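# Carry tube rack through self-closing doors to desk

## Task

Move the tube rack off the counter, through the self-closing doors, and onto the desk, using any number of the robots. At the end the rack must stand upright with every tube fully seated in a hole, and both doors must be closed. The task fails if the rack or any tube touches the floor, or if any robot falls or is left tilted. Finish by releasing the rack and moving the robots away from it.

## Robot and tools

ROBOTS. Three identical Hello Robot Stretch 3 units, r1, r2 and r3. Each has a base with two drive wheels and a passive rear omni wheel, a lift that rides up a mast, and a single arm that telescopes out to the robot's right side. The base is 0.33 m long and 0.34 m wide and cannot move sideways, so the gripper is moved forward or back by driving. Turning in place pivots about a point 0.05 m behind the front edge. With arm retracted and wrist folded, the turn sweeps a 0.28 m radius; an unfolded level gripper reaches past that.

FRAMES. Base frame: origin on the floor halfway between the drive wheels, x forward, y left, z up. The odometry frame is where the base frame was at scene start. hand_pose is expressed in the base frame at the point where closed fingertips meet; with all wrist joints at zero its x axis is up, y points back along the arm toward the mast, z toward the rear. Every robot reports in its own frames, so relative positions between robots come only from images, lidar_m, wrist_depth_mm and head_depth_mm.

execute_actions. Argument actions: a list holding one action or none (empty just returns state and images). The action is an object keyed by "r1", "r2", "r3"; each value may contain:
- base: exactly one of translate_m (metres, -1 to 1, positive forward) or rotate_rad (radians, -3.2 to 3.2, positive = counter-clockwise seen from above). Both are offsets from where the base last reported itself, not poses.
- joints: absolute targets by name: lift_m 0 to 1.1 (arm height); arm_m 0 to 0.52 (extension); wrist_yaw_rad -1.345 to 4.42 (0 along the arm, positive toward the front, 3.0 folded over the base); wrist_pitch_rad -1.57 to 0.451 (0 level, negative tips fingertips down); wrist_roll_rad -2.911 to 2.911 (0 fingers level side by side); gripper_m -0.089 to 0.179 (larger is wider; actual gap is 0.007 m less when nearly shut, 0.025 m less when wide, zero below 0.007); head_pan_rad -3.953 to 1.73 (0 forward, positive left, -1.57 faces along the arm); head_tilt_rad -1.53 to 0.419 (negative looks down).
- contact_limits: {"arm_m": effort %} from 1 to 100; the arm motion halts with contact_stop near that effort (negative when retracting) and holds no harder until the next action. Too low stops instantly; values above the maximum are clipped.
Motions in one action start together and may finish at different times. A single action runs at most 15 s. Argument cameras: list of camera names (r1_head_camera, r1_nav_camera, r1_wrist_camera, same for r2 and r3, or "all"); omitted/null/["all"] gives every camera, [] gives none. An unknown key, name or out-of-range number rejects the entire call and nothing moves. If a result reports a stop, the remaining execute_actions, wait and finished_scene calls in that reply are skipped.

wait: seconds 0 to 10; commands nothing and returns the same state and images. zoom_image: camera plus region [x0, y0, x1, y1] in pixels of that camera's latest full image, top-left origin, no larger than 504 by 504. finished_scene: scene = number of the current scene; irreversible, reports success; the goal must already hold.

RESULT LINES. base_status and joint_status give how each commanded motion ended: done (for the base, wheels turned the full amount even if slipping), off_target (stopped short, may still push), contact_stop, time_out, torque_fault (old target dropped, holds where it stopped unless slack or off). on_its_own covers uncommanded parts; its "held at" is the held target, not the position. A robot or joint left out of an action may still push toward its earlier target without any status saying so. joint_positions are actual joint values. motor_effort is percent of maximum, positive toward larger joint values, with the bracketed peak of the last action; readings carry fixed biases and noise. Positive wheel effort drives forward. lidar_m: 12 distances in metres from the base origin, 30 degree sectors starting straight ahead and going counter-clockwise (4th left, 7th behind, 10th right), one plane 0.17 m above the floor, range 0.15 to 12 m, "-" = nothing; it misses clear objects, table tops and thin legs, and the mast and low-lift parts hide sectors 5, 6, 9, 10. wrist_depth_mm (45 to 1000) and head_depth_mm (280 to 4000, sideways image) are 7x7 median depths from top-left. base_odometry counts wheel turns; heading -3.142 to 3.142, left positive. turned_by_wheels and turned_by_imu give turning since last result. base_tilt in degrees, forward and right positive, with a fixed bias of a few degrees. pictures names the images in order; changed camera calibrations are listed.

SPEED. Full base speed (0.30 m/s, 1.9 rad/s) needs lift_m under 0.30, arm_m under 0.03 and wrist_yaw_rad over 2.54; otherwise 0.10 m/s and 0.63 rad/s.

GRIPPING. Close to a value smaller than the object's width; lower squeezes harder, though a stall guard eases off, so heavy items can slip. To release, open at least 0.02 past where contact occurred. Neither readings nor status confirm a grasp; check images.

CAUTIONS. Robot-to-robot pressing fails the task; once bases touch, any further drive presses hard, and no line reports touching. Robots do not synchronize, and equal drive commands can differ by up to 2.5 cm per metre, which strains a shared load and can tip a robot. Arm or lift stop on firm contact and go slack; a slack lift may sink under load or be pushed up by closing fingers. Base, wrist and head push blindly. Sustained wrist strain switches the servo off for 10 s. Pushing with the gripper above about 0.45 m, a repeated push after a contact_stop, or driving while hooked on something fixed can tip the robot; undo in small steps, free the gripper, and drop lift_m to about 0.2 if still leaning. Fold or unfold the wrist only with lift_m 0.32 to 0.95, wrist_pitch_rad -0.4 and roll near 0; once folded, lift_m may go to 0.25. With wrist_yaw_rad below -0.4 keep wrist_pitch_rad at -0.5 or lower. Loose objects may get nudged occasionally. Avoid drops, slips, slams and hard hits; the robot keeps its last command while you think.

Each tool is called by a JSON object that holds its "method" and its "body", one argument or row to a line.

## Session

{"method": "execute_actions", "body": {
  "actions": []
}}

Scene clock: 0.00 s.
r1.base_odometry: x=+0.000 y=+0.000 heading=+0.000 (m, m, rad; r1's odometry frame)
r1.turned_by_wheels: +0.000 (rad since the last result)
r1.turned_by_imu: +0.000 (rad since the last result)
r1.base_tilt: forward=+0.1 right=+0.1 (deg)
r1.lidar_m: 1.06 1.06 1.05 1.14 1.74 1.56 2.63 2.12 2.10 1.23 0.99 0.98
r1.head_depth_mm: 940 932 929 921 917 906 900 / 1008 995 986 985 976 969 965 / 1081 1072 1064 1055 1048 1036 1027 / 1163 1153 1150 1136 1128 1117 1107 / 1271 1251 1242 1230 1219 1213 1199 / 1308 1322 1311 1303 1308 1294 1295 / 1172 1178 1183 1192 1191 1203 1211
r1.base_status: not commanded
r1.joint_positions: lift_m=+0.473 arm_m=-0.001 wrist_yaw_rad=+2.833 wrist_pitch_rad=-0.582 wrist_roll_rad=+0.016 gripper_m=+0.037 head_pan_rad=-0.016 head_tilt_rad=-0.001
r1.joint_status: not commanded
r1.motor_effort: left_wheel=+0 right_wheel=+1 lift_m=+39 arm_m=+0 wrist_yaw_rad=+0 wrist_pitch_rad=+5 wrist_roll_rad=+0 gripper_m=+0 head_pan_rad=+0 head_tilt_rad=+3 (%)
r1.hand_pose: x=+0.0399 y=+0.0470 z=+0.4511 quat_wxyz=(+0.306, +0.705, +0.094, +0.633) (m; r1's base frame)
r1.wrist_depth_mm: - - - - - 882 836 / - - - - - - 879 / - - 969 959 952 935 918 / 863 - 841 811 826 820 801 / 719 712 718 725 731 692 712 / 641 620 - 622 620 614 615 / 579 577 - 572 561 548 552
r2.base_odometry: x=+0.000 y=+0.000 heading=+0.000 (m, m, rad; r2's odometry frame)
r2.turned_by_wheels: +0.000 (rad since the last result)
r2.turned_by_imu: +0.000 (rad since the last result)
r2.base_tilt: forward=+1.2 right=+1.3 (deg)
r2.lidar_m: 0.92 0.91 0.98 1.49 2.77 2.83 2.25 2.22 1.75 1.40 1.38 1.16
r2.head_depth_mm: 1110 1105 1105 1106 1111 1106 1113 / 1052 1046 1050 1049 1053 1052 1055 / 1003 1006 1001 1008 1000 1004 1000 / 958 958 957 963 956 955 958 / 916 917 913 917 919 913 921 / 883 878 878 879 881 881 876 / 845 845 843 842 845 842 845
r2.base_status: not commanded
r2.joint_positions: lift_m=+0.528 arm_m=+0.003 wrist_yaw_rad=+2.994 wrist_pitch_rad=-0.338 wrist_roll_rad=+0.018 gripper_m=+0.037 head_pan_rad=-0.018 head_tilt_rad=-0.007
r2.joint_status: not commanded
r2.motor_effort: left_wheel=+0 right_wheel=+1 lift_m=+26 arm_m=-1 wrist_yaw_rad=+1 wrist_pitch_rad=+8 wrist_roll_rad=+0 gripper_m=-1 head_pan_rad=+0 head_tilt_rad=+2 (%)
r2.hand_pose: x=+0.0130 y=+0.0836 z=+0.5591 quat_wxyz=(+0.171, +0.710, +0.066, +0.680) (m; r2's base frame)
r2.wrist_depth_mm: - - - - - 904 729 / - - - - - 932 760 / - - - - - 991 763 / - - - - - - 795 / - - - - - - 843 / 897 900 - 868 842 870 812 / 747 753 - 737 730 734 721
r3.base_odometry: x=+0.000 y=+0.000 heading=+0.000 (m, m, rad; r3's odometry frame)
r3.turned_by_wheels: +0.000 (rad since the last result)
r3.turned_by_imu: +0.000 (rad since the last result)
r3.base_tilt: forward=+1.7 right=-0.8 (deg)
r3.lidar_m: 2.07 1.99 1.96 2.22 2.72 1.56 1.50 1.20 1.18 1.29 1.96 1.61
r3.head_depth_mm: 1884 2097 2093 2083 2004 2059 2039 / 1901 2240 2242 2236 1983 2205 2181 / 1903 2428 2397 2407 2254 2387 2263 / 1923 2611 2641 2611 2526 2519 2031 / 1935 2576 2626 2674 2627 2688 2224 / 1935 2353 2345 2356 2387 2389 2233 / 1964 2115 2150 2163 2169 2168 2124
r3.base_status: not commanded
r3.joint_positions: lift_m=+0.326 arm_m=+0.000 wrist_yaw_rad=+3.035 wrist_pitch_rad=-0.526 wrist_roll_rad=+0.014 gripper_m=+0.037 head_pan_rad=+0.010 head_tilt_rad=-0.020
r3.joint_status: not commanded
r3.motor_effort: left_wheel=+0 right_wheel=+1 lift_m=+26 arm_m=+0 wrist_yaw_rad=+1 wrist_pitch_rad=+4 wrist_roll_rad=+0 gripper_m=+0 head_pan_rad=+0 head_tilt_rad=+2 (%)
r3.hand_pose: x=+0.0010 y=+0.0630 z=+0.3155 quat_wxyz=(+0.221, +0.696, +0.146, +0.667) (m; r3's base frame)
r3.wrist_depth_mm: - - - - - - - / 982 984 985 984 954 973 988 / 792 784 788 782 785 779 774 / 662 662 651 657 644 651 641 / 561 566 - 579 578 563 553 / 493 - - - 476 488 489 / - - - - 433 433 432
pictures: r1_head_camera (sideways: a quarter turn clockwise sets it upright), r1_nav_camera (sideways: a quarter turn counterclockwise sets it upright), r1_wrist_camera, r2_head_camera (sideways: a quarter turn clockwise sets it upright), r2_nav_camera (sideways: a quarter turn counterclockwise sets it upright), r2_wrist_camera, r3_head_camera (sideways: a quarter turn clockwise sets it upright), r3_nav_camera (sideways: a quarter turn counterclockwise sets it upright), r3_wrist_camera
camera_calibration (this result's frames):
r1_head_camera: T_world_to_cam=[[0.0333332, -0.0288342, -0.999028, 1.32352], [0.0443866, 0.99864, -0.027342, 0.0387915], [0.998458, -0.043432, 0.0345677, -0.0945425], [0, 0, 0, 1]] pos_world=[0.0485578, -0.00468227, 1.32656]
r1_nav_camera: T_world_to_cam=[[0.0381337, 0.0384589, 0.998532, -1.26046], [0.0249708, -0.998984, 0.0375227, 0.00585828], [0.998961, 0.0235033, -0.0390553, 0.00293415], [0, 0, 0, 1]] pos_world=[0.0449886, 0.0542593, 1.2585]
r1_wrist_camera: T_world_to_cam=[[0.964744, -0.262207, -0.0227, -0.00996887], [-0.205456, -0.696411, -0.687605, 0.377287], [0.164487, 0.668027, -0.72573, 0.458371], [0, 0, 0, 1]] pos_world=[0.0117375, -0.0460714, 0.591852]
r2_head_camera: T_world_to_cam=[[0.0114556, 0.0259313, -0.999598, 1.32252], [0.0452206, 0.998627, 0.0264244, -0.0347161], [0.998911, -0.0455051, 0.0102673, -0.0655327], [0, 0, 0, 1]] pos_world=[0.0518809, -0.00260826, 1.32358]
r2_nav_camera: T_world_to_cam=[[0.00490037, 0.00595159, 0.99997, -1.25826], [-0.0473423, -0.99886, 0.00617699, 0.0414901], [0.998867, -0.0473712, -0.00461302, -0.0388752], [0, 0, 0, 1]] pos_world=[0.0469613, 0.0470898, 1.25778]
r2_wrist_camera: T_world_to_cam=[[0.992092, -0.123592, -0.0218768, 0.0141654], [-0.0811237, -0.49841, -0.863137, 0.551554], [0.0957733, 0.858086, -0.504495, 0.370076], [0, 0, 0, 1]] pos_world=[-0.00475257, -0.0409059, 0.663079]
r3_head_camera: T_world_to_cam=[[-0.0474372, -0.0190399, -0.998693, 1.32207], [-0.0658288, 0.997704, -0.0158942, 0.0258246], [0.996703, 0.0649888, -0.0485816, 0.0139653], [0, 0, 0, 1]] pos_world=[0.0504958, -0.00150089, 1.32143]
r3_nav_camera: T_world_to_cam=[[0.0762369, -0.042114, 0.9962, -1.25378], [0.0427938, -0.998049, -0.045467, 0.111647], [0.996171, 0.0460975, -0.0742859, 0.0436299], [0, 0, 0, 1]] pos_world=[0.0473433, 0.056616, 1.25733]
r3_wrist_camera: T_world_to_cam=[[0.991336, -0.130212, -0.0172308, 0.0125989], [-0.0995247, -0.659059, -0.745477, 0.30357], [0.0857139, 0.740734, -0.666308, 0.32958], [0, 0, 0, 1]] pos_world=[-0.0105266, -0.0424198, 0.446123]
Images, in order (width x height): r1_head_camera 896x504, r1_nav_camera 672x504, r1_wrist_camera 644x364, r2_head_camera 896x504, r2_nav_camera 672x504, r2_wrist_camera 644x364, r3_head_camera 896x504, r3_nav_camera 672x504, r3_wrist_camera 644x364.

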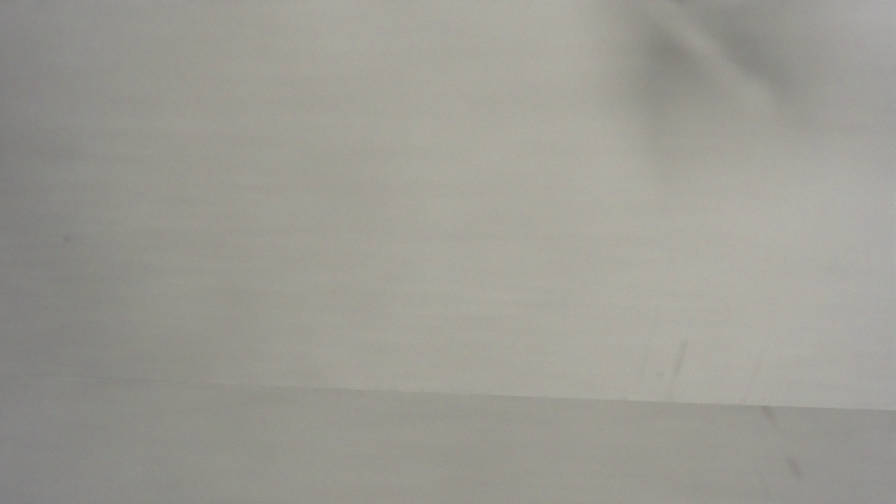

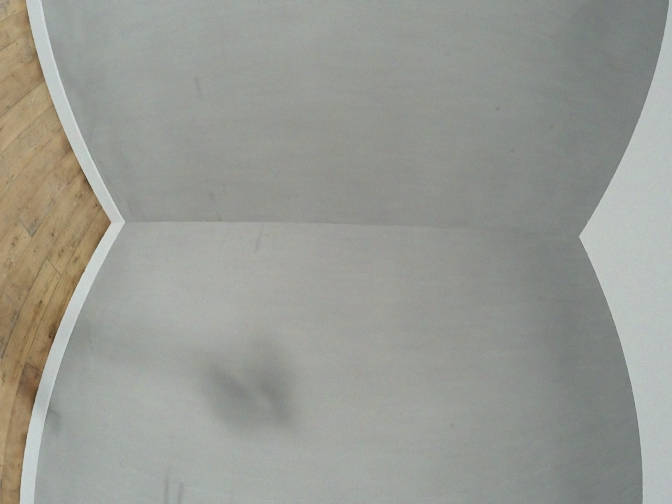

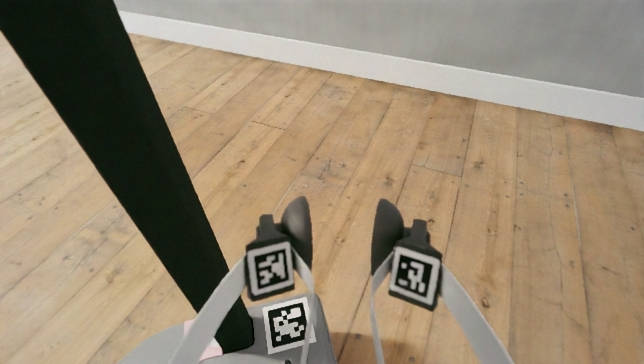

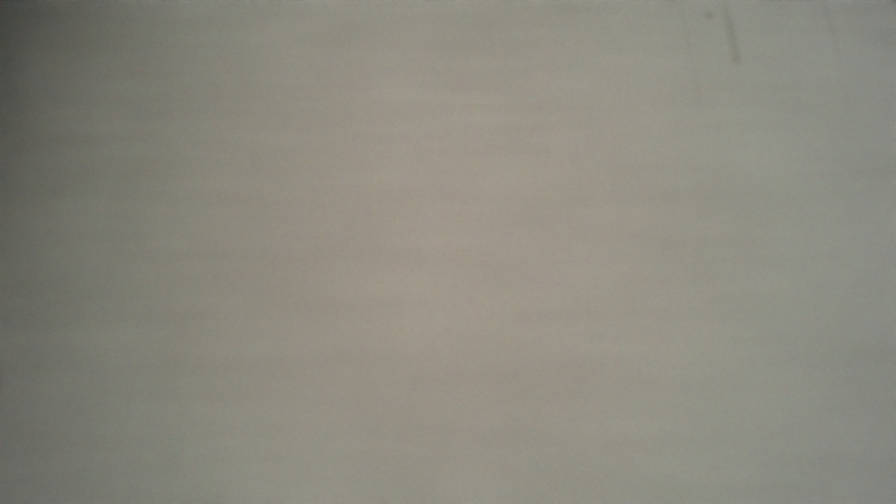

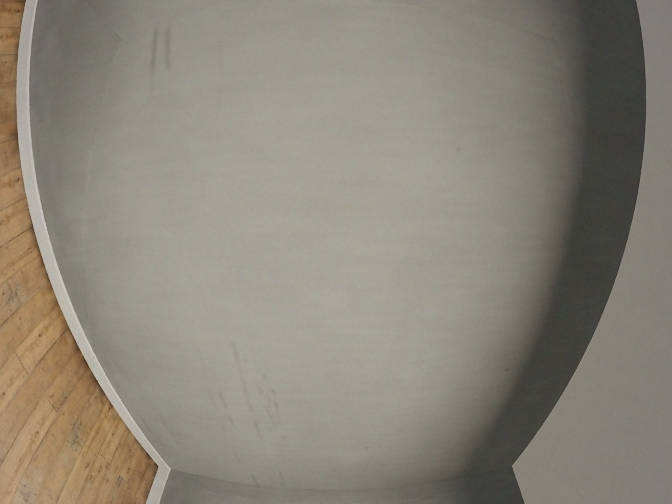

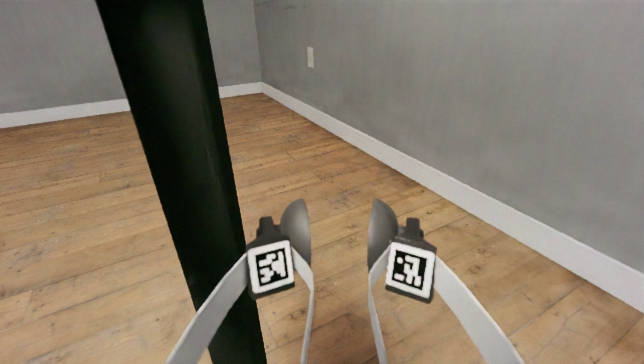

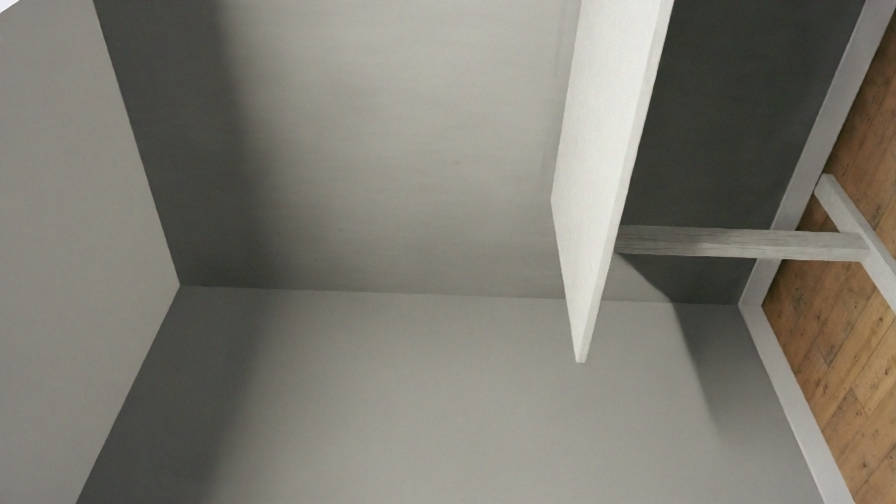

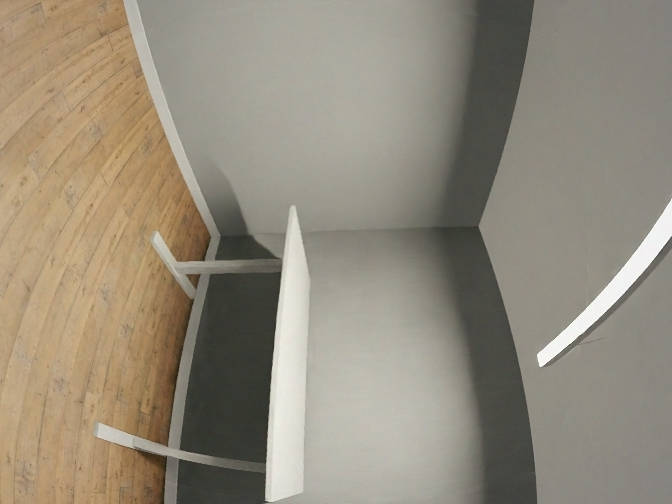

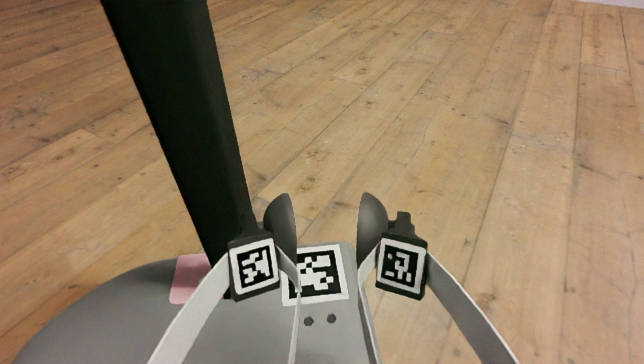

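{"method": "execute_actions", "body": {
  "actions": [
    {"r1":{"joints":{"head_pan_rad":-3.14,"head_tilt_rad":-0.4,"lift_m":0.27}},"r2":{"joints":{"head_pan_rad":-3.14,"head_tilt_rad":-0.4,"lift_m":0.27}},"r3":{"joints":{"head_pan_rad":-3.14,"head_tilt_rad":-0.4,"lift_m":0.27}}}
  ],
  "cameras": ["r1_nav_camera","r2_nav_camera","r3_nav_camera"]
}}

Scene clock: 5.90 s.
r1.base_odometry: x=+0.000 y=+0.000 heading=+0.000 (m, m, rad; r1's odometry frame)
r1.turned_by_wheels: +0.000 (rad since the last result)
r1.turned_by_imu: +0.001 (rad since the last result)
r1.base_tilt: forward=+0.1 right=+0.1 (deg)
r1.lidar_m: 1.06 1.06 1.05 1.14 1.74 1.56 2.64 2.12 2.10 1.22 0.99 0.98
r1.head_depth_mm: 3300 3425 3627 3580 2398 1779 1421 / 3517 3699 3824 3557 2377 1776 1417 / 3277 3545 - 3539 2333 1754 1407 / 2851 3068 3391 3375 2328 1753 1401 / 2537 2706 2931 3037 2293 1735 1390 / 2265 2436 2616 2770 2280 1730 1382 / 2107 2264 2398 2546 2235 1701 1377
r1.base_status: not commanded
r1.joint_positions: lift_m=+0.270 arm_m=-0.001 wrist_yaw_rad=+2.833 wrist_pitch_rad=-0.582 wrist_roll_rad=+0.016 gripper_m=+0.037 head_pan_rad=-3.133 head_tilt_rad=-0.395
r1.joint_status: all done
r1.motor_effort: left_wheel=+0(0) right_wheel=+0(1) lift_m=+26(31) arm_m=+1(1) wrist_yaw_rad=+0(0) wrist_pitch_rad=+6(6) wrist_roll_rad=-1(1) gripper_m=+0(1) head_pan_rad=-4(53) head_tilt_rad=-2(31) (%)
r1.hand_pose: x=+0.0399 y=+0.0469 z=+0.2482 quat_wxyz=(+0.306, +0.705, +0.094, +0.633) (m; r1's base frame)
r1.wrist_depth_mm: - - - - 963 870 830 / - 774 782 782 773 766 759 / 645 - 648 641 624 622 618 / 554 - 545 547 533 534 517 / 480 - - 476 477 460 459 / - - - 416 403 414 403 / - - - - 371 368 366
r2.base_odometry: x=+0.000 y=+0.000 heading=+0.000 (m, m, rad; r2's odometry frame)
r2.turned_by_wheels: +0.000 (rad since the last result)
r2.turned_by_imu: +0.000 (rad since the last result)
r2.base_tilt: forward=+1.1 right=+1.3 (deg)
r2.lidar_m: 0.92 0.91 0.98 1.49 2.77 2.82 2.25 2.22 1.75 1.39 1.38 1.16
r2.head_depth_mm: 2424 2627 2794 3009 2389 1839 1484 / 2307 2486 2699 2877 2389 1837 1494 / 2195 2366 2574 2733 2395 1841 1485 / 2148 2287 2445 2645 2423 1841 1491 / 2080 2185 2328 2521 2395 1841 1500 / 2004 2109 2276 2392 2416 1849 1498 / 1929 2052 2146 2281 2404 1845 1489
r2.base_status: not commanded
r2.joint_positions: lift_m=+0.270 arm_m=+0.003 wrist_yaw_rad=+2.994 wrist_pitch_rad=-0.339 wrist_roll_rad=+0.018 gripper_m=+0.037 head_pan_rad=-3.133 head_tilt_rad=-0.395
r2.joint_status: all done
r2.motor_effort: left_wheel=+0(1) right_wheel=+1(1) lift_m=+16(21) arm_m=+0(0) wrist_yaw_rad=+0(0) wrist_pitch_rad=+8(8) wrist_roll_rad=+0(0) gripper_m=+0(0) head_pan_rad=-5(60) head_tilt_rad=-2(26) (%)
r2.hand_pose: x=+0.0130 y=+0.0835 z=+0.3012 quat_wxyz=(+0.171, +0.710, +0.067, +0.680) (m; r2's base frame)
r2.wrist_depth_mm: - - - - - 893 731 / - - - - - 959 748 / - - - - - 965 769 / 867 886 865 831 851 859 763 / 681 665 - 657 663 645 638 / 533 543 - 531 511 530 517 / 456 485 - - 441 441 441
r3.base_odometry: x=+0.000 y=+0.000 heading=+0.000 (m, m, rad; r3's odometry frame)
r3.turned_by_wheels: +0.000 (rad since the last result)
r3.turned_by_imu: +0.001 (rad since the last result)
r3.base_tilt: forward=+1.7 right=-0.7 (deg)
r3.lidar_m: 2.07 1.99 1.96 2.22 2.72 1.57 1.50 1.20 1.19 1.29 1.96 1.61
r3.head_depth_mm: 2309 2520 2694 2847 2391 1803 1432 / 1985 2184 2366 2624 2337 1787 1428 / 1749 1883 2042 2212 2256 1792 1434 / 1551 1652 1776 1911 2071 1789 1430 / 1400 1485 1592 1684 1820 1781 1432 / 1282 1346 1423 1509 1617 1668 1432 / 1164 1226 1290 1357 1444 1547 1427
r3.base_status: not commanded
r3.joint_positions: lift_m=+0.270 arm_m=+0.000 wrist_yaw_rad=+3.035 wrist_pitch_rad=-0.528 wrist_roll_rad=+0.014 gripper_m=+0.037 head_pan_rad=-3.133 head_tilt_rad=-0.395
r3.joint_status: all done
r3.motor_effort: left_wheel=+0(0) right_wheel=+0(1) lift_m=+23(23) arm_m=+0(0) wrist_yaw_rad=+0(1) wrist_pitch_rad=+5(5) wrist_roll_rad=+0(0) gripper_m=+0(0) head_pan_rad=-5(60) head_tilt_rad=-2(21) (%)
r3.hand_pose: x=+0.0010 y=+0.0628 z=+0.2590 quat_wxyz=(+0.222, +0.696, +0.146, +0.667) (m; r3's base frame)
r3.wrist_depth_mm: - - - - - - - / 863 851 862 849 850 853 841 / 682 696 682 686 682 681 673 / 570 571 565 574 570 571 564 / 494 518 - - 502 483 489 / - - - - 416 427 424 / - - - - 377 380 379
pictures: r1_nav_camera (sideways: a quarter turn counterclockwise sets it upright), r2_nav_camera (sideways: a quarter turn counterclockwise sets it upright), r3_nav_camera (sideways: a quarter turn counterclockwise sets it upright)
camera_calibration (this result's frames):
r1_nav_camera: T_world_to_cam=[[-0.417222, -0.0427273, 0.9078, -1.13906], [-0.0608873, 0.997964, 0.0189874, 0.0305276], [-0.906763, -0.0473515, -0.418974, 0.509053], [0, 0, 0, 1]] pos_world=[-0.0117934, -0.05503, 1.24674]
r2_nav_camera: T_world_to_cam=[[-0.38239, -0.00939062, 0.923953, -1.15644], [0.0161033, 0.999729, 0.0168253, 0.0272459], [-0.923861, 0.0213125, -0.382135, 0.464247], [0, 0, 0, 1]] pos_world=[-0.0137496, -0.0479925, 1.24544]
r3_nav_camera: T_world_to_cam=[[-0.435774, 0.0390712, 0.899207, -1.12391], [-0.0222176, 0.998286, -0.0541433, 0.123314], [-0.899782, -0.0435725, -0.434159, 0.523585], [0, 0, 0, 1]] pos_world=[-0.0159195, -0.0563763, 1.24463]
Images, in order (width x height): r1_nav_camera 672x504, r2_nav_camera 672x504, r3_nav_camera 672x504.

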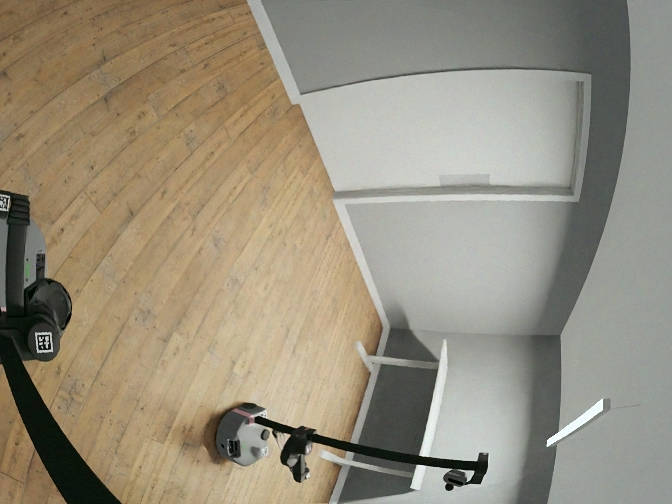

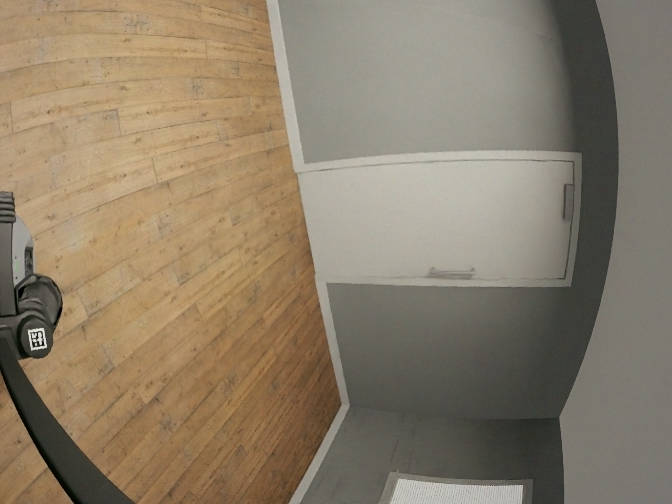

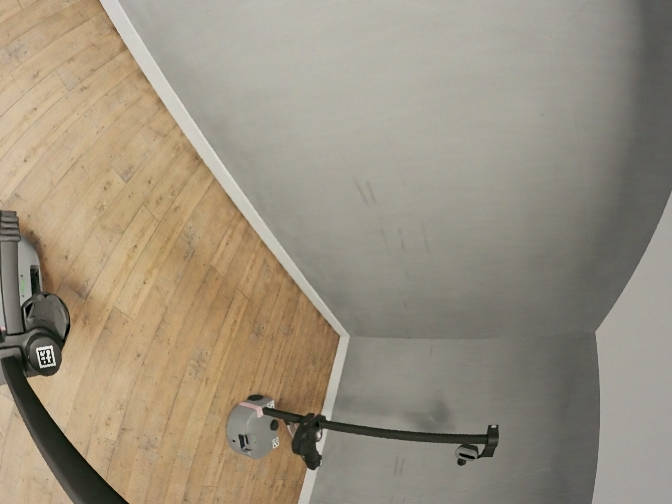

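{"method": "execute_actions", "body": {
  "actions": [
    {"r1":{"base":{"rotate_rad":0.137}},"r2":{"base":{"rotate_rad":1.85},"joints":{"head_pan_rad":0}},"r3":{"base":{"rotate_rad":1.04},"joints":{"head_pan_rad":0,"head_tilt_rad":-0.8}}}
  ],
  "cameras": []
}}

{"method": "execute_actions", "body": {
  "actions": [
    {"r1":{"base":{"translate_m":-1}},"r2":{"base":{"translate_m":1}},"r3":{"base":{"translate_m":1}}}
  ],
  "cameras": ["r3_nav_camera","r2_head_camera","r2_nav_camera"]
}}

Scene clock: 30.70 s.
r1.base_odometry: x=+0.000 y=+0.000 heading=+0.137 (m, m, rad; r1's odometry frame)
r1.turned_by_wheels: +0.137 (rad since the last result)
r1.turned_by_imu: +0.137 (rad since the last result)
r1.base_tilt: forward=+0.2 right=+0.2 (deg)
r1.lidar_m: 1.13 1.05 1.05 1.22 2.16 1.56 2.49 2.10 1.93 1.12 0.97 0.98
r1.head_depth_mm: 3399 3621 3737 3446 2384 1798 1419 / 3024 3299 3653 3558 2373 1771 1412 / 2708 2955 3206 3329 2320 1770 1397 / 2454 2666 2891 3019 2321 1745 1404 / 2231 2415 2579 2761 2302 1738 1395 / 2149 2272 2433 2609 2285 1725 1381 / 1986 2100 2235 2387 2243 1703 1367
r1.base_status: done
r1.joint_positions: lift_m=+0.270 arm_m=-0.001 wrist_yaw_rad=+2.833 wrist_pitch_rad=-0.582 wrist_roll_rad=+0.016 gripper_m=+0.037 head_pan_rad=-3.133 head_tilt_rad=-0.395
r1.joint_status: not commanded
r1.motor_effort: left_wheel=-4(10) right_wheel=+3(6) lift_m=+26(26) arm_m=+0(1) wrist_yaw_rad=-1(0) wrist_pitch_rad=+5(5) wrist_roll_rad=-1(1) gripper_m=-1(0) head_pan_rad=-4(4) head_tilt_rad=-2(3) (%)
r1.hand_pose: x=+0.0399 y=+0.0469 z=+0.2482 quat_wxyz=(+0.306, +0.705, +0.094, +0.633) (m; r1's base frame)
r1.wrist_depth_mm: - - - - 979 864 808 / - 802 764 766 774 769 742 / 656 - 638 643 639 627 629 / 554 - 534 532 539 535 518 / 487 - - 467 475 461 452 / - - - 412 401 410 408 / - - - - 363 360 361
r2.base_odometry: x=+0.000 y=+0.000 heading=+1.850 (m, m, rad; r2's odometry frame)
r2.turned_by_wheels: +1.850 (rad since the last result)
r2.turned_by_imu: +1.870 (rad since the last result)
r2.base_tilt: forward=+1.1 right=+1.3 (deg)
r2.lidar_m: 2.52 2.80 2.39 2.22 2.21 1.48 1.38 1.46 0.98 0.91 0.92 1.17
r2.head_depth_mm: 2123 2158 2207 2258 2194 1845 1506 / 2490 2654 2800 3015 2437 1863 1500 / 2488 2641 2882 3037 2431 1846 1503 / 2477 2643 2840 2981 2388 1838 1501 / 2432 2629 2760 2975 2422 1860 1501 / 2433 2566 2765 2932 2420 1860 1508 / 2389 2555 2762 2932 2446 1854 1498
r2.base_status: done
r2.joint_positions: lift_m=+0.270 arm_m=+0.003 wrist_yaw_rad=+2.994 wrist_pitch_rad=-0.339 wrist_roll_rad=+0.018 gripper_m=+0.037 head_pan_rad=-0.007 head_tilt_rad=-0.396
r2.joint_status: all done
r2.motor_effort: left_wheel=-2(7) right_wheel=+4(9) lift_m=+15(15) arm_m=-1(0) wrist_yaw_rad=+1(0) wrist_pitch_rad=+8(9) wrist_roll_rad=+0(0) gripper_m=+0(1) head_pan_rad=+4(60) head_tilt_rad=-1(2) (%)
r2.hand_pose: x=+0.0130 y=+0.0835 z=+0.3012 quat_wxyz=(+0.171, +0.710, +0.067, +0.680) (m; r2's base frame)
r2.wrist_depth_mm: - - - - - - - / - - - - - - - / - - - - - - - / 881 880 859 859 847 834 839 / 672 667 - 653 675 631 644 / 543 537 - 535 510 522 527 / 455 485 - - 443 444 432
r3.base_odometry: x=+0.000 y=+0.000 heading=+1.040 (m, m, rad; r3's odometry frame)
r3.turned_by_wheels: +1.040 (rad since the last result)
r3.turned_by_imu: +1.027 (rad since the last result)
r3.base_tilt: forward=+1.7 right=-0.8 (deg)
r3.lidar_m: 1.97 2.22 2.72 1.56 1.50 1.20 1.19 1.29 1.95 1.61 2.07 1.99
r3.head_depth_mm: 1641 1863 2095 1832 1535 1310 1148 / 1672 1891 2130 1829 1533 1307 1147 / 1696 1944 2100 1817 1527 1317 1151 / 1794 2024 2205 1816 1525 1318 1149 / 1819 2048 2238 1836 1525 1313 1154 / 1859 2125 2266 1831 1524 1312 1146 / 1865 2125 2291 1829 1529 1313 1152
r3.base_status: done
r3.joint_positions: lift_m=+0.270 arm_m=+0.000 wrist_yaw_rad=+3.035 wrist_pitch_rad=-0.528 wrist_roll_rad=+0.014 gripper_m=+0.037 head_pan_rad=-0.007 head_tilt_rad=-0.791
r3.joint_status: all done
r3.motor_effort: left_wheel=-3(10) right_wheel=+5(15) lift_m=+23(23) arm_m=+0(0) wrist_yaw_rad=+0(1) wrist_pitch_rad=+5(4) wrist_roll_rad=+0(0) gripper_m=+0(0) head_pan_rad=+4(60) head_tilt_rad=-4(24) (%)
r3.hand_pose: x=+0.0010 y=+0.0628 z=+0.2590 quat_wxyz=(+0.222, +0.696, +0.146, +0.667) (m; r3's base frame)
r3.wrist_depth_mm: - - - - - - - / 867 854 861 840 854 853 844 / 681 688 686 678 672 673 677 / 571 568 566 569 564 565 566 / 490 519 - - 502 489 486 / - - - - 416 430 426 / - - - - 378 381 378
pictures: none
No camera images: the call's "cameras" was empty. Leave "cameras" out to get every camera's image.

Scene clock: 35.73 s.
r1.base_odometry: x=-0.991 y=-0.136 heading=+0.137 (m, m, rad; r1's odometry frame)
r1.turned_by_wheels: +0.000 (rad since the last result)
r1.turned_by_imu: +0.002 (rad since the last result)
r1.base_tilt: forward=+0.2 right=+0.1 (deg)
r1.lidar_m: 1.95 1.76 1.76 2.05 3.09 0.80 1.63 1.46 1.38 1.62 1.67 1.67
r1.head_depth_mm: 2195 2341 2754 2883 867 1047 922 / 1987 2191 2403 2689 2359 1765 1141 / 1795 1926 2110 2344 2344 1752 1406 / 1625 1744 1889 2048 2185 1738 1401 / 1488 1592 1706 1844 1987 1732 1389 / 1369 1465 1564 1688 1818 1711 1380 / 1334 1409 1495 1598 1719 1703 1376
r1.base_status: done
r1.joint_positions: lift_m=+0.270 arm_m=-0.001 wrist_yaw_rad=+2.833 wrist_pitch_rad=-0.582 wrist_roll_rad=+0.016 gripper_m=+0.037 head_pan_rad=-3.133 head_tilt_rad=-0.396
r1.joint_status: not commanded
r1.motor_effort: left_wheel=-4(13) right_wheel=+3(5) lift_m=+26(26) arm_m=+1(0) wrist_yaw_rad=+0(1) wrist_pitch_rad=+5(5) wrist_roll_rad=-1(1) gripper_m=-1(0) head_pan_rad=-4(4) head_tilt_rad=-1(2) (%)
r1.hand_pose: x=+0.0399 y=+0.0469 z=+0.2481 quat_wxyz=(+0.306, +0.705, +0.094, +0.633) (m; r1's base frame)
r1.wrist_depth_mm: - - - - 975 983 929 / - 774 772 777 770 777 766 / 642 - 637 648 638 626 617 / 553 - 554 542 530 538 530 / 485 - - 463 476 465 462 / - - - 417 405 405 404 / - - - - 371 364 365
r2.base_odometry: x=-0.275 y=+0.961 heading=+1.850 (m, m, rad; r2's odometry frame)
r2.turned_by_wheels: +0.000 (rad since the last result)
r2.turned_by_imu: +0.005 (rad since the last result)
r2.base_tilt: forward=+1.0 right=+1.3 (deg)
r2.lidar_m: 1.76 1.79 2.28 2.32 2.37 2.55 2.38 1.28 0.86 0.80 0.82 1.04
r2.head_depth_mm: 1582 1696 1807 1952 2043 1825 1494 / 1586 1689 1816 1940 2107 1853 1491 / 1573 1679 1771 1934 2097 1853 1495 / 1557 1652 1775 1889 2046 1857 1500 / 1532 1626 1742 1887 2034 1852 1509 / 1516 1622 1718 1853 2003 1852 1514 / 1495 1600 1721 1852 1966 1869 1503
r2.base_status: done
r2.joint_positions: lift_m=+0.270 arm_m=+0.003 wrist_yaw_rad=+2.994 wrist_pitch_rad=-0.339 wrist_roll_rad=+0.018 gripper_m=+0.037 head_pan_rad=-0.007 head_tilt_rad=-0.396
r2.joint_status: not commanded
r2.motor_effort: left_wheel=-2(6) right_wheel=+3(9) lift_m=+15(15) arm_m=-1(0) wrist_yaw_rad=+0(0) wrist_pitch_rad=+8(9) wrist_roll_rad=+0(0) gripper_m=-1(1) head_pan_rad=+4(4) head_tilt_rad=-2(2) (%)
r2.hand_pose: x=+0.0130 y=+0.0835 z=+0.3012 quat_wxyz=(+0.171, +0.710, +0.067, +0.680) (m; r2's base frame)
r2.wrist_depth_mm: - - - - - - - / - - - - - - - / - - - - - - - / 872 860 855 855 822 834 828 / 673 655 - 656 672 643 643 / 541 547 - 537 502 513 514 / 452 491 - - 444 441 435
r3.base_odometry: x=+0.507 y=+0.862 heading=+1.040 (m, m, rad; r3's odometry frame)
r3.turned_by_wheels: +0.000 (rad since the last result)
r3.turned_by_imu: +0.006 (rad since the last result)
r3.base_tilt: forward=+1.7 right=-0.8 (deg)
r3.lidar_m: 0.97 1.14 1.62 2.56 0.94 2.20 2.18 2.37 1.97 1.78 1.23 0.99
r3.head_depth_mm: 795 902 1031 1210 1430 1312 1147 / 811 909 1048 1237 1454 1316 1145 / 883 997 1140 1313 1469 1317 1151 / 899 1020 1176 1405 1523 1310 1152 / 911 1044 1203 1441 1525 1312 1148 / 927 1064 1233 1477 1532 1317 1153 / 943 1080 1259 1521 1531 1312 1146
r3.base_status: done
r3.joint_positions: lift_m=+0.270 arm_m=+0.000 wrist_yaw_rad=+3.035 wrist_pitch_rad=-0.528 wrist_roll_rad=+0.014 gripper_m=+0.037 head_pan_rad=-0.007 head_tilt_rad=-0.791
r3.joint_status: not commanded
r3.motor_effort: left_wheel=-4(7) right_wheel=+5(15) lift_m=+23(23) arm_m=+0(0) wrist_yaw_rad=+0(1) wrist_pitch_rad=+4(4) wrist_roll_rad=+0(0) gripper_m=+0(0) head_pan_rad=+5(4) head_tilt_rad=-3(4) (%)
r3.hand_pose: x=+0.0010 y=+0.0628 z=+0.2590 quat_wxyz=(+0.222, +0.696, +0.147, +0.667) (m; r3's base frame)
r3.wrist_depth_mm: - - 765 - - - - / 863 821 825 841 845 861 838 / 687 683 678 689 684 686 668 / 569 575 571 566 568 567 559 / 491 520 - - 500 491 485 / - - - - 417 426 427 / - - - - 380 379 378
pictures: r2_head_camera (sideways: a quarter turn clockwise sets it upright), r2_nav_camera (sideways: a quarter turn counterclockwise sets it upright), r3_nav_camera (sideways: a quarter turn counterclockwise sets it upright)
camera_calibration (this result's frames):
r2_head_camera: T_world_to_cam=[[-0.368561, 0.0286991, -0.92916, 1.23264], [0.0421998, 0.999009, 0.0141175, -0.0186652], [0.928645, -0.0340072, -0.369407, 0.429098], [0, 0, 0, 1]] pos_world=[0.0566121, -0.00213658, 1.3041]
r2_nav_camera: T_world_to_cam=[[0.383528, 0.00336926, 0.923523, -1.16055], [-0.0318029, -0.999352, 0.0168533, 0.0275018], [0.922981, -0.0358344, -0.383173, 0.454331], [0, 0, 0, 1]] pos_world=[0.0266385, 0.0476749, 1.24542]
r3_nav_camera: T_world_to_cam=[[0.748294, -0.0481254, 0.661619, -0.821413], [-0.0154663, -0.99836, -0.0551271, 0.124525], [0.663187, 0.0310185, -0.747811, 0.922082], [0, 0, 0, 1]] pos_world=[0.00507168, 0.0561885, 1.23987]
Images, in order (width x height): r2_head_camera 896x504, r2_nav_camera 672x504, r3_nav_camera 672x504.

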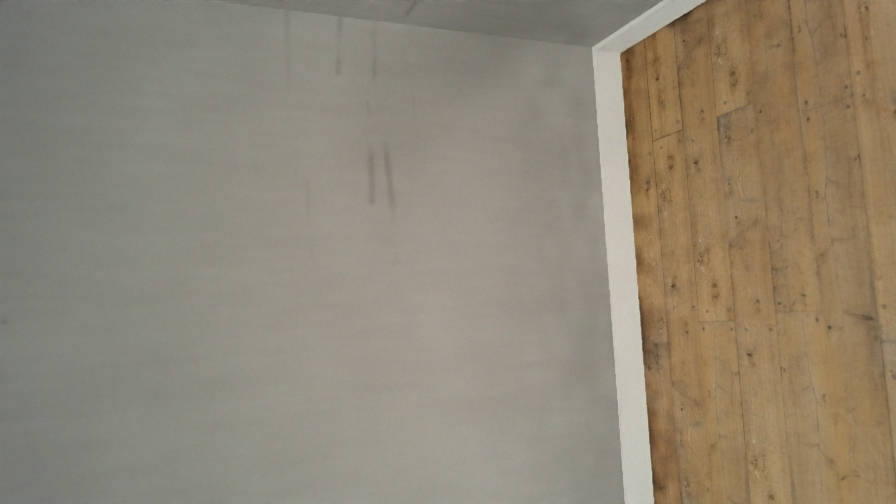

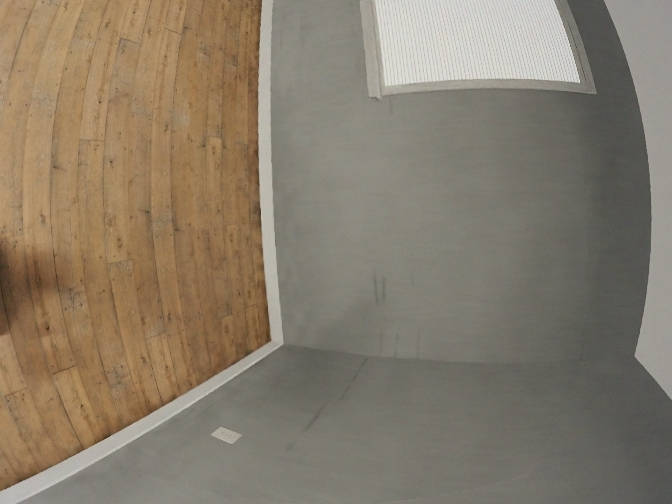

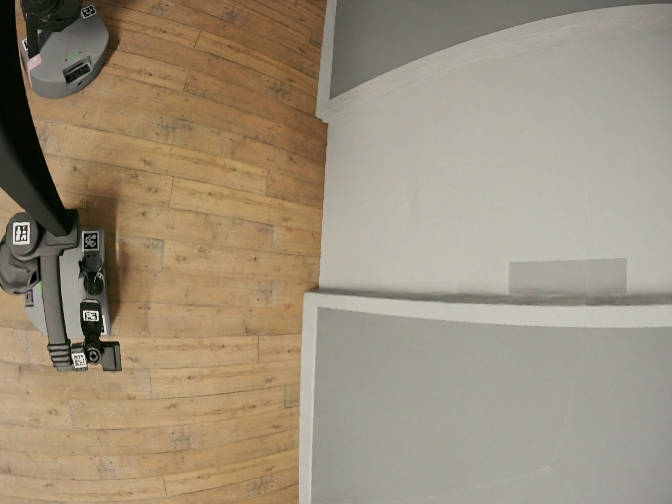

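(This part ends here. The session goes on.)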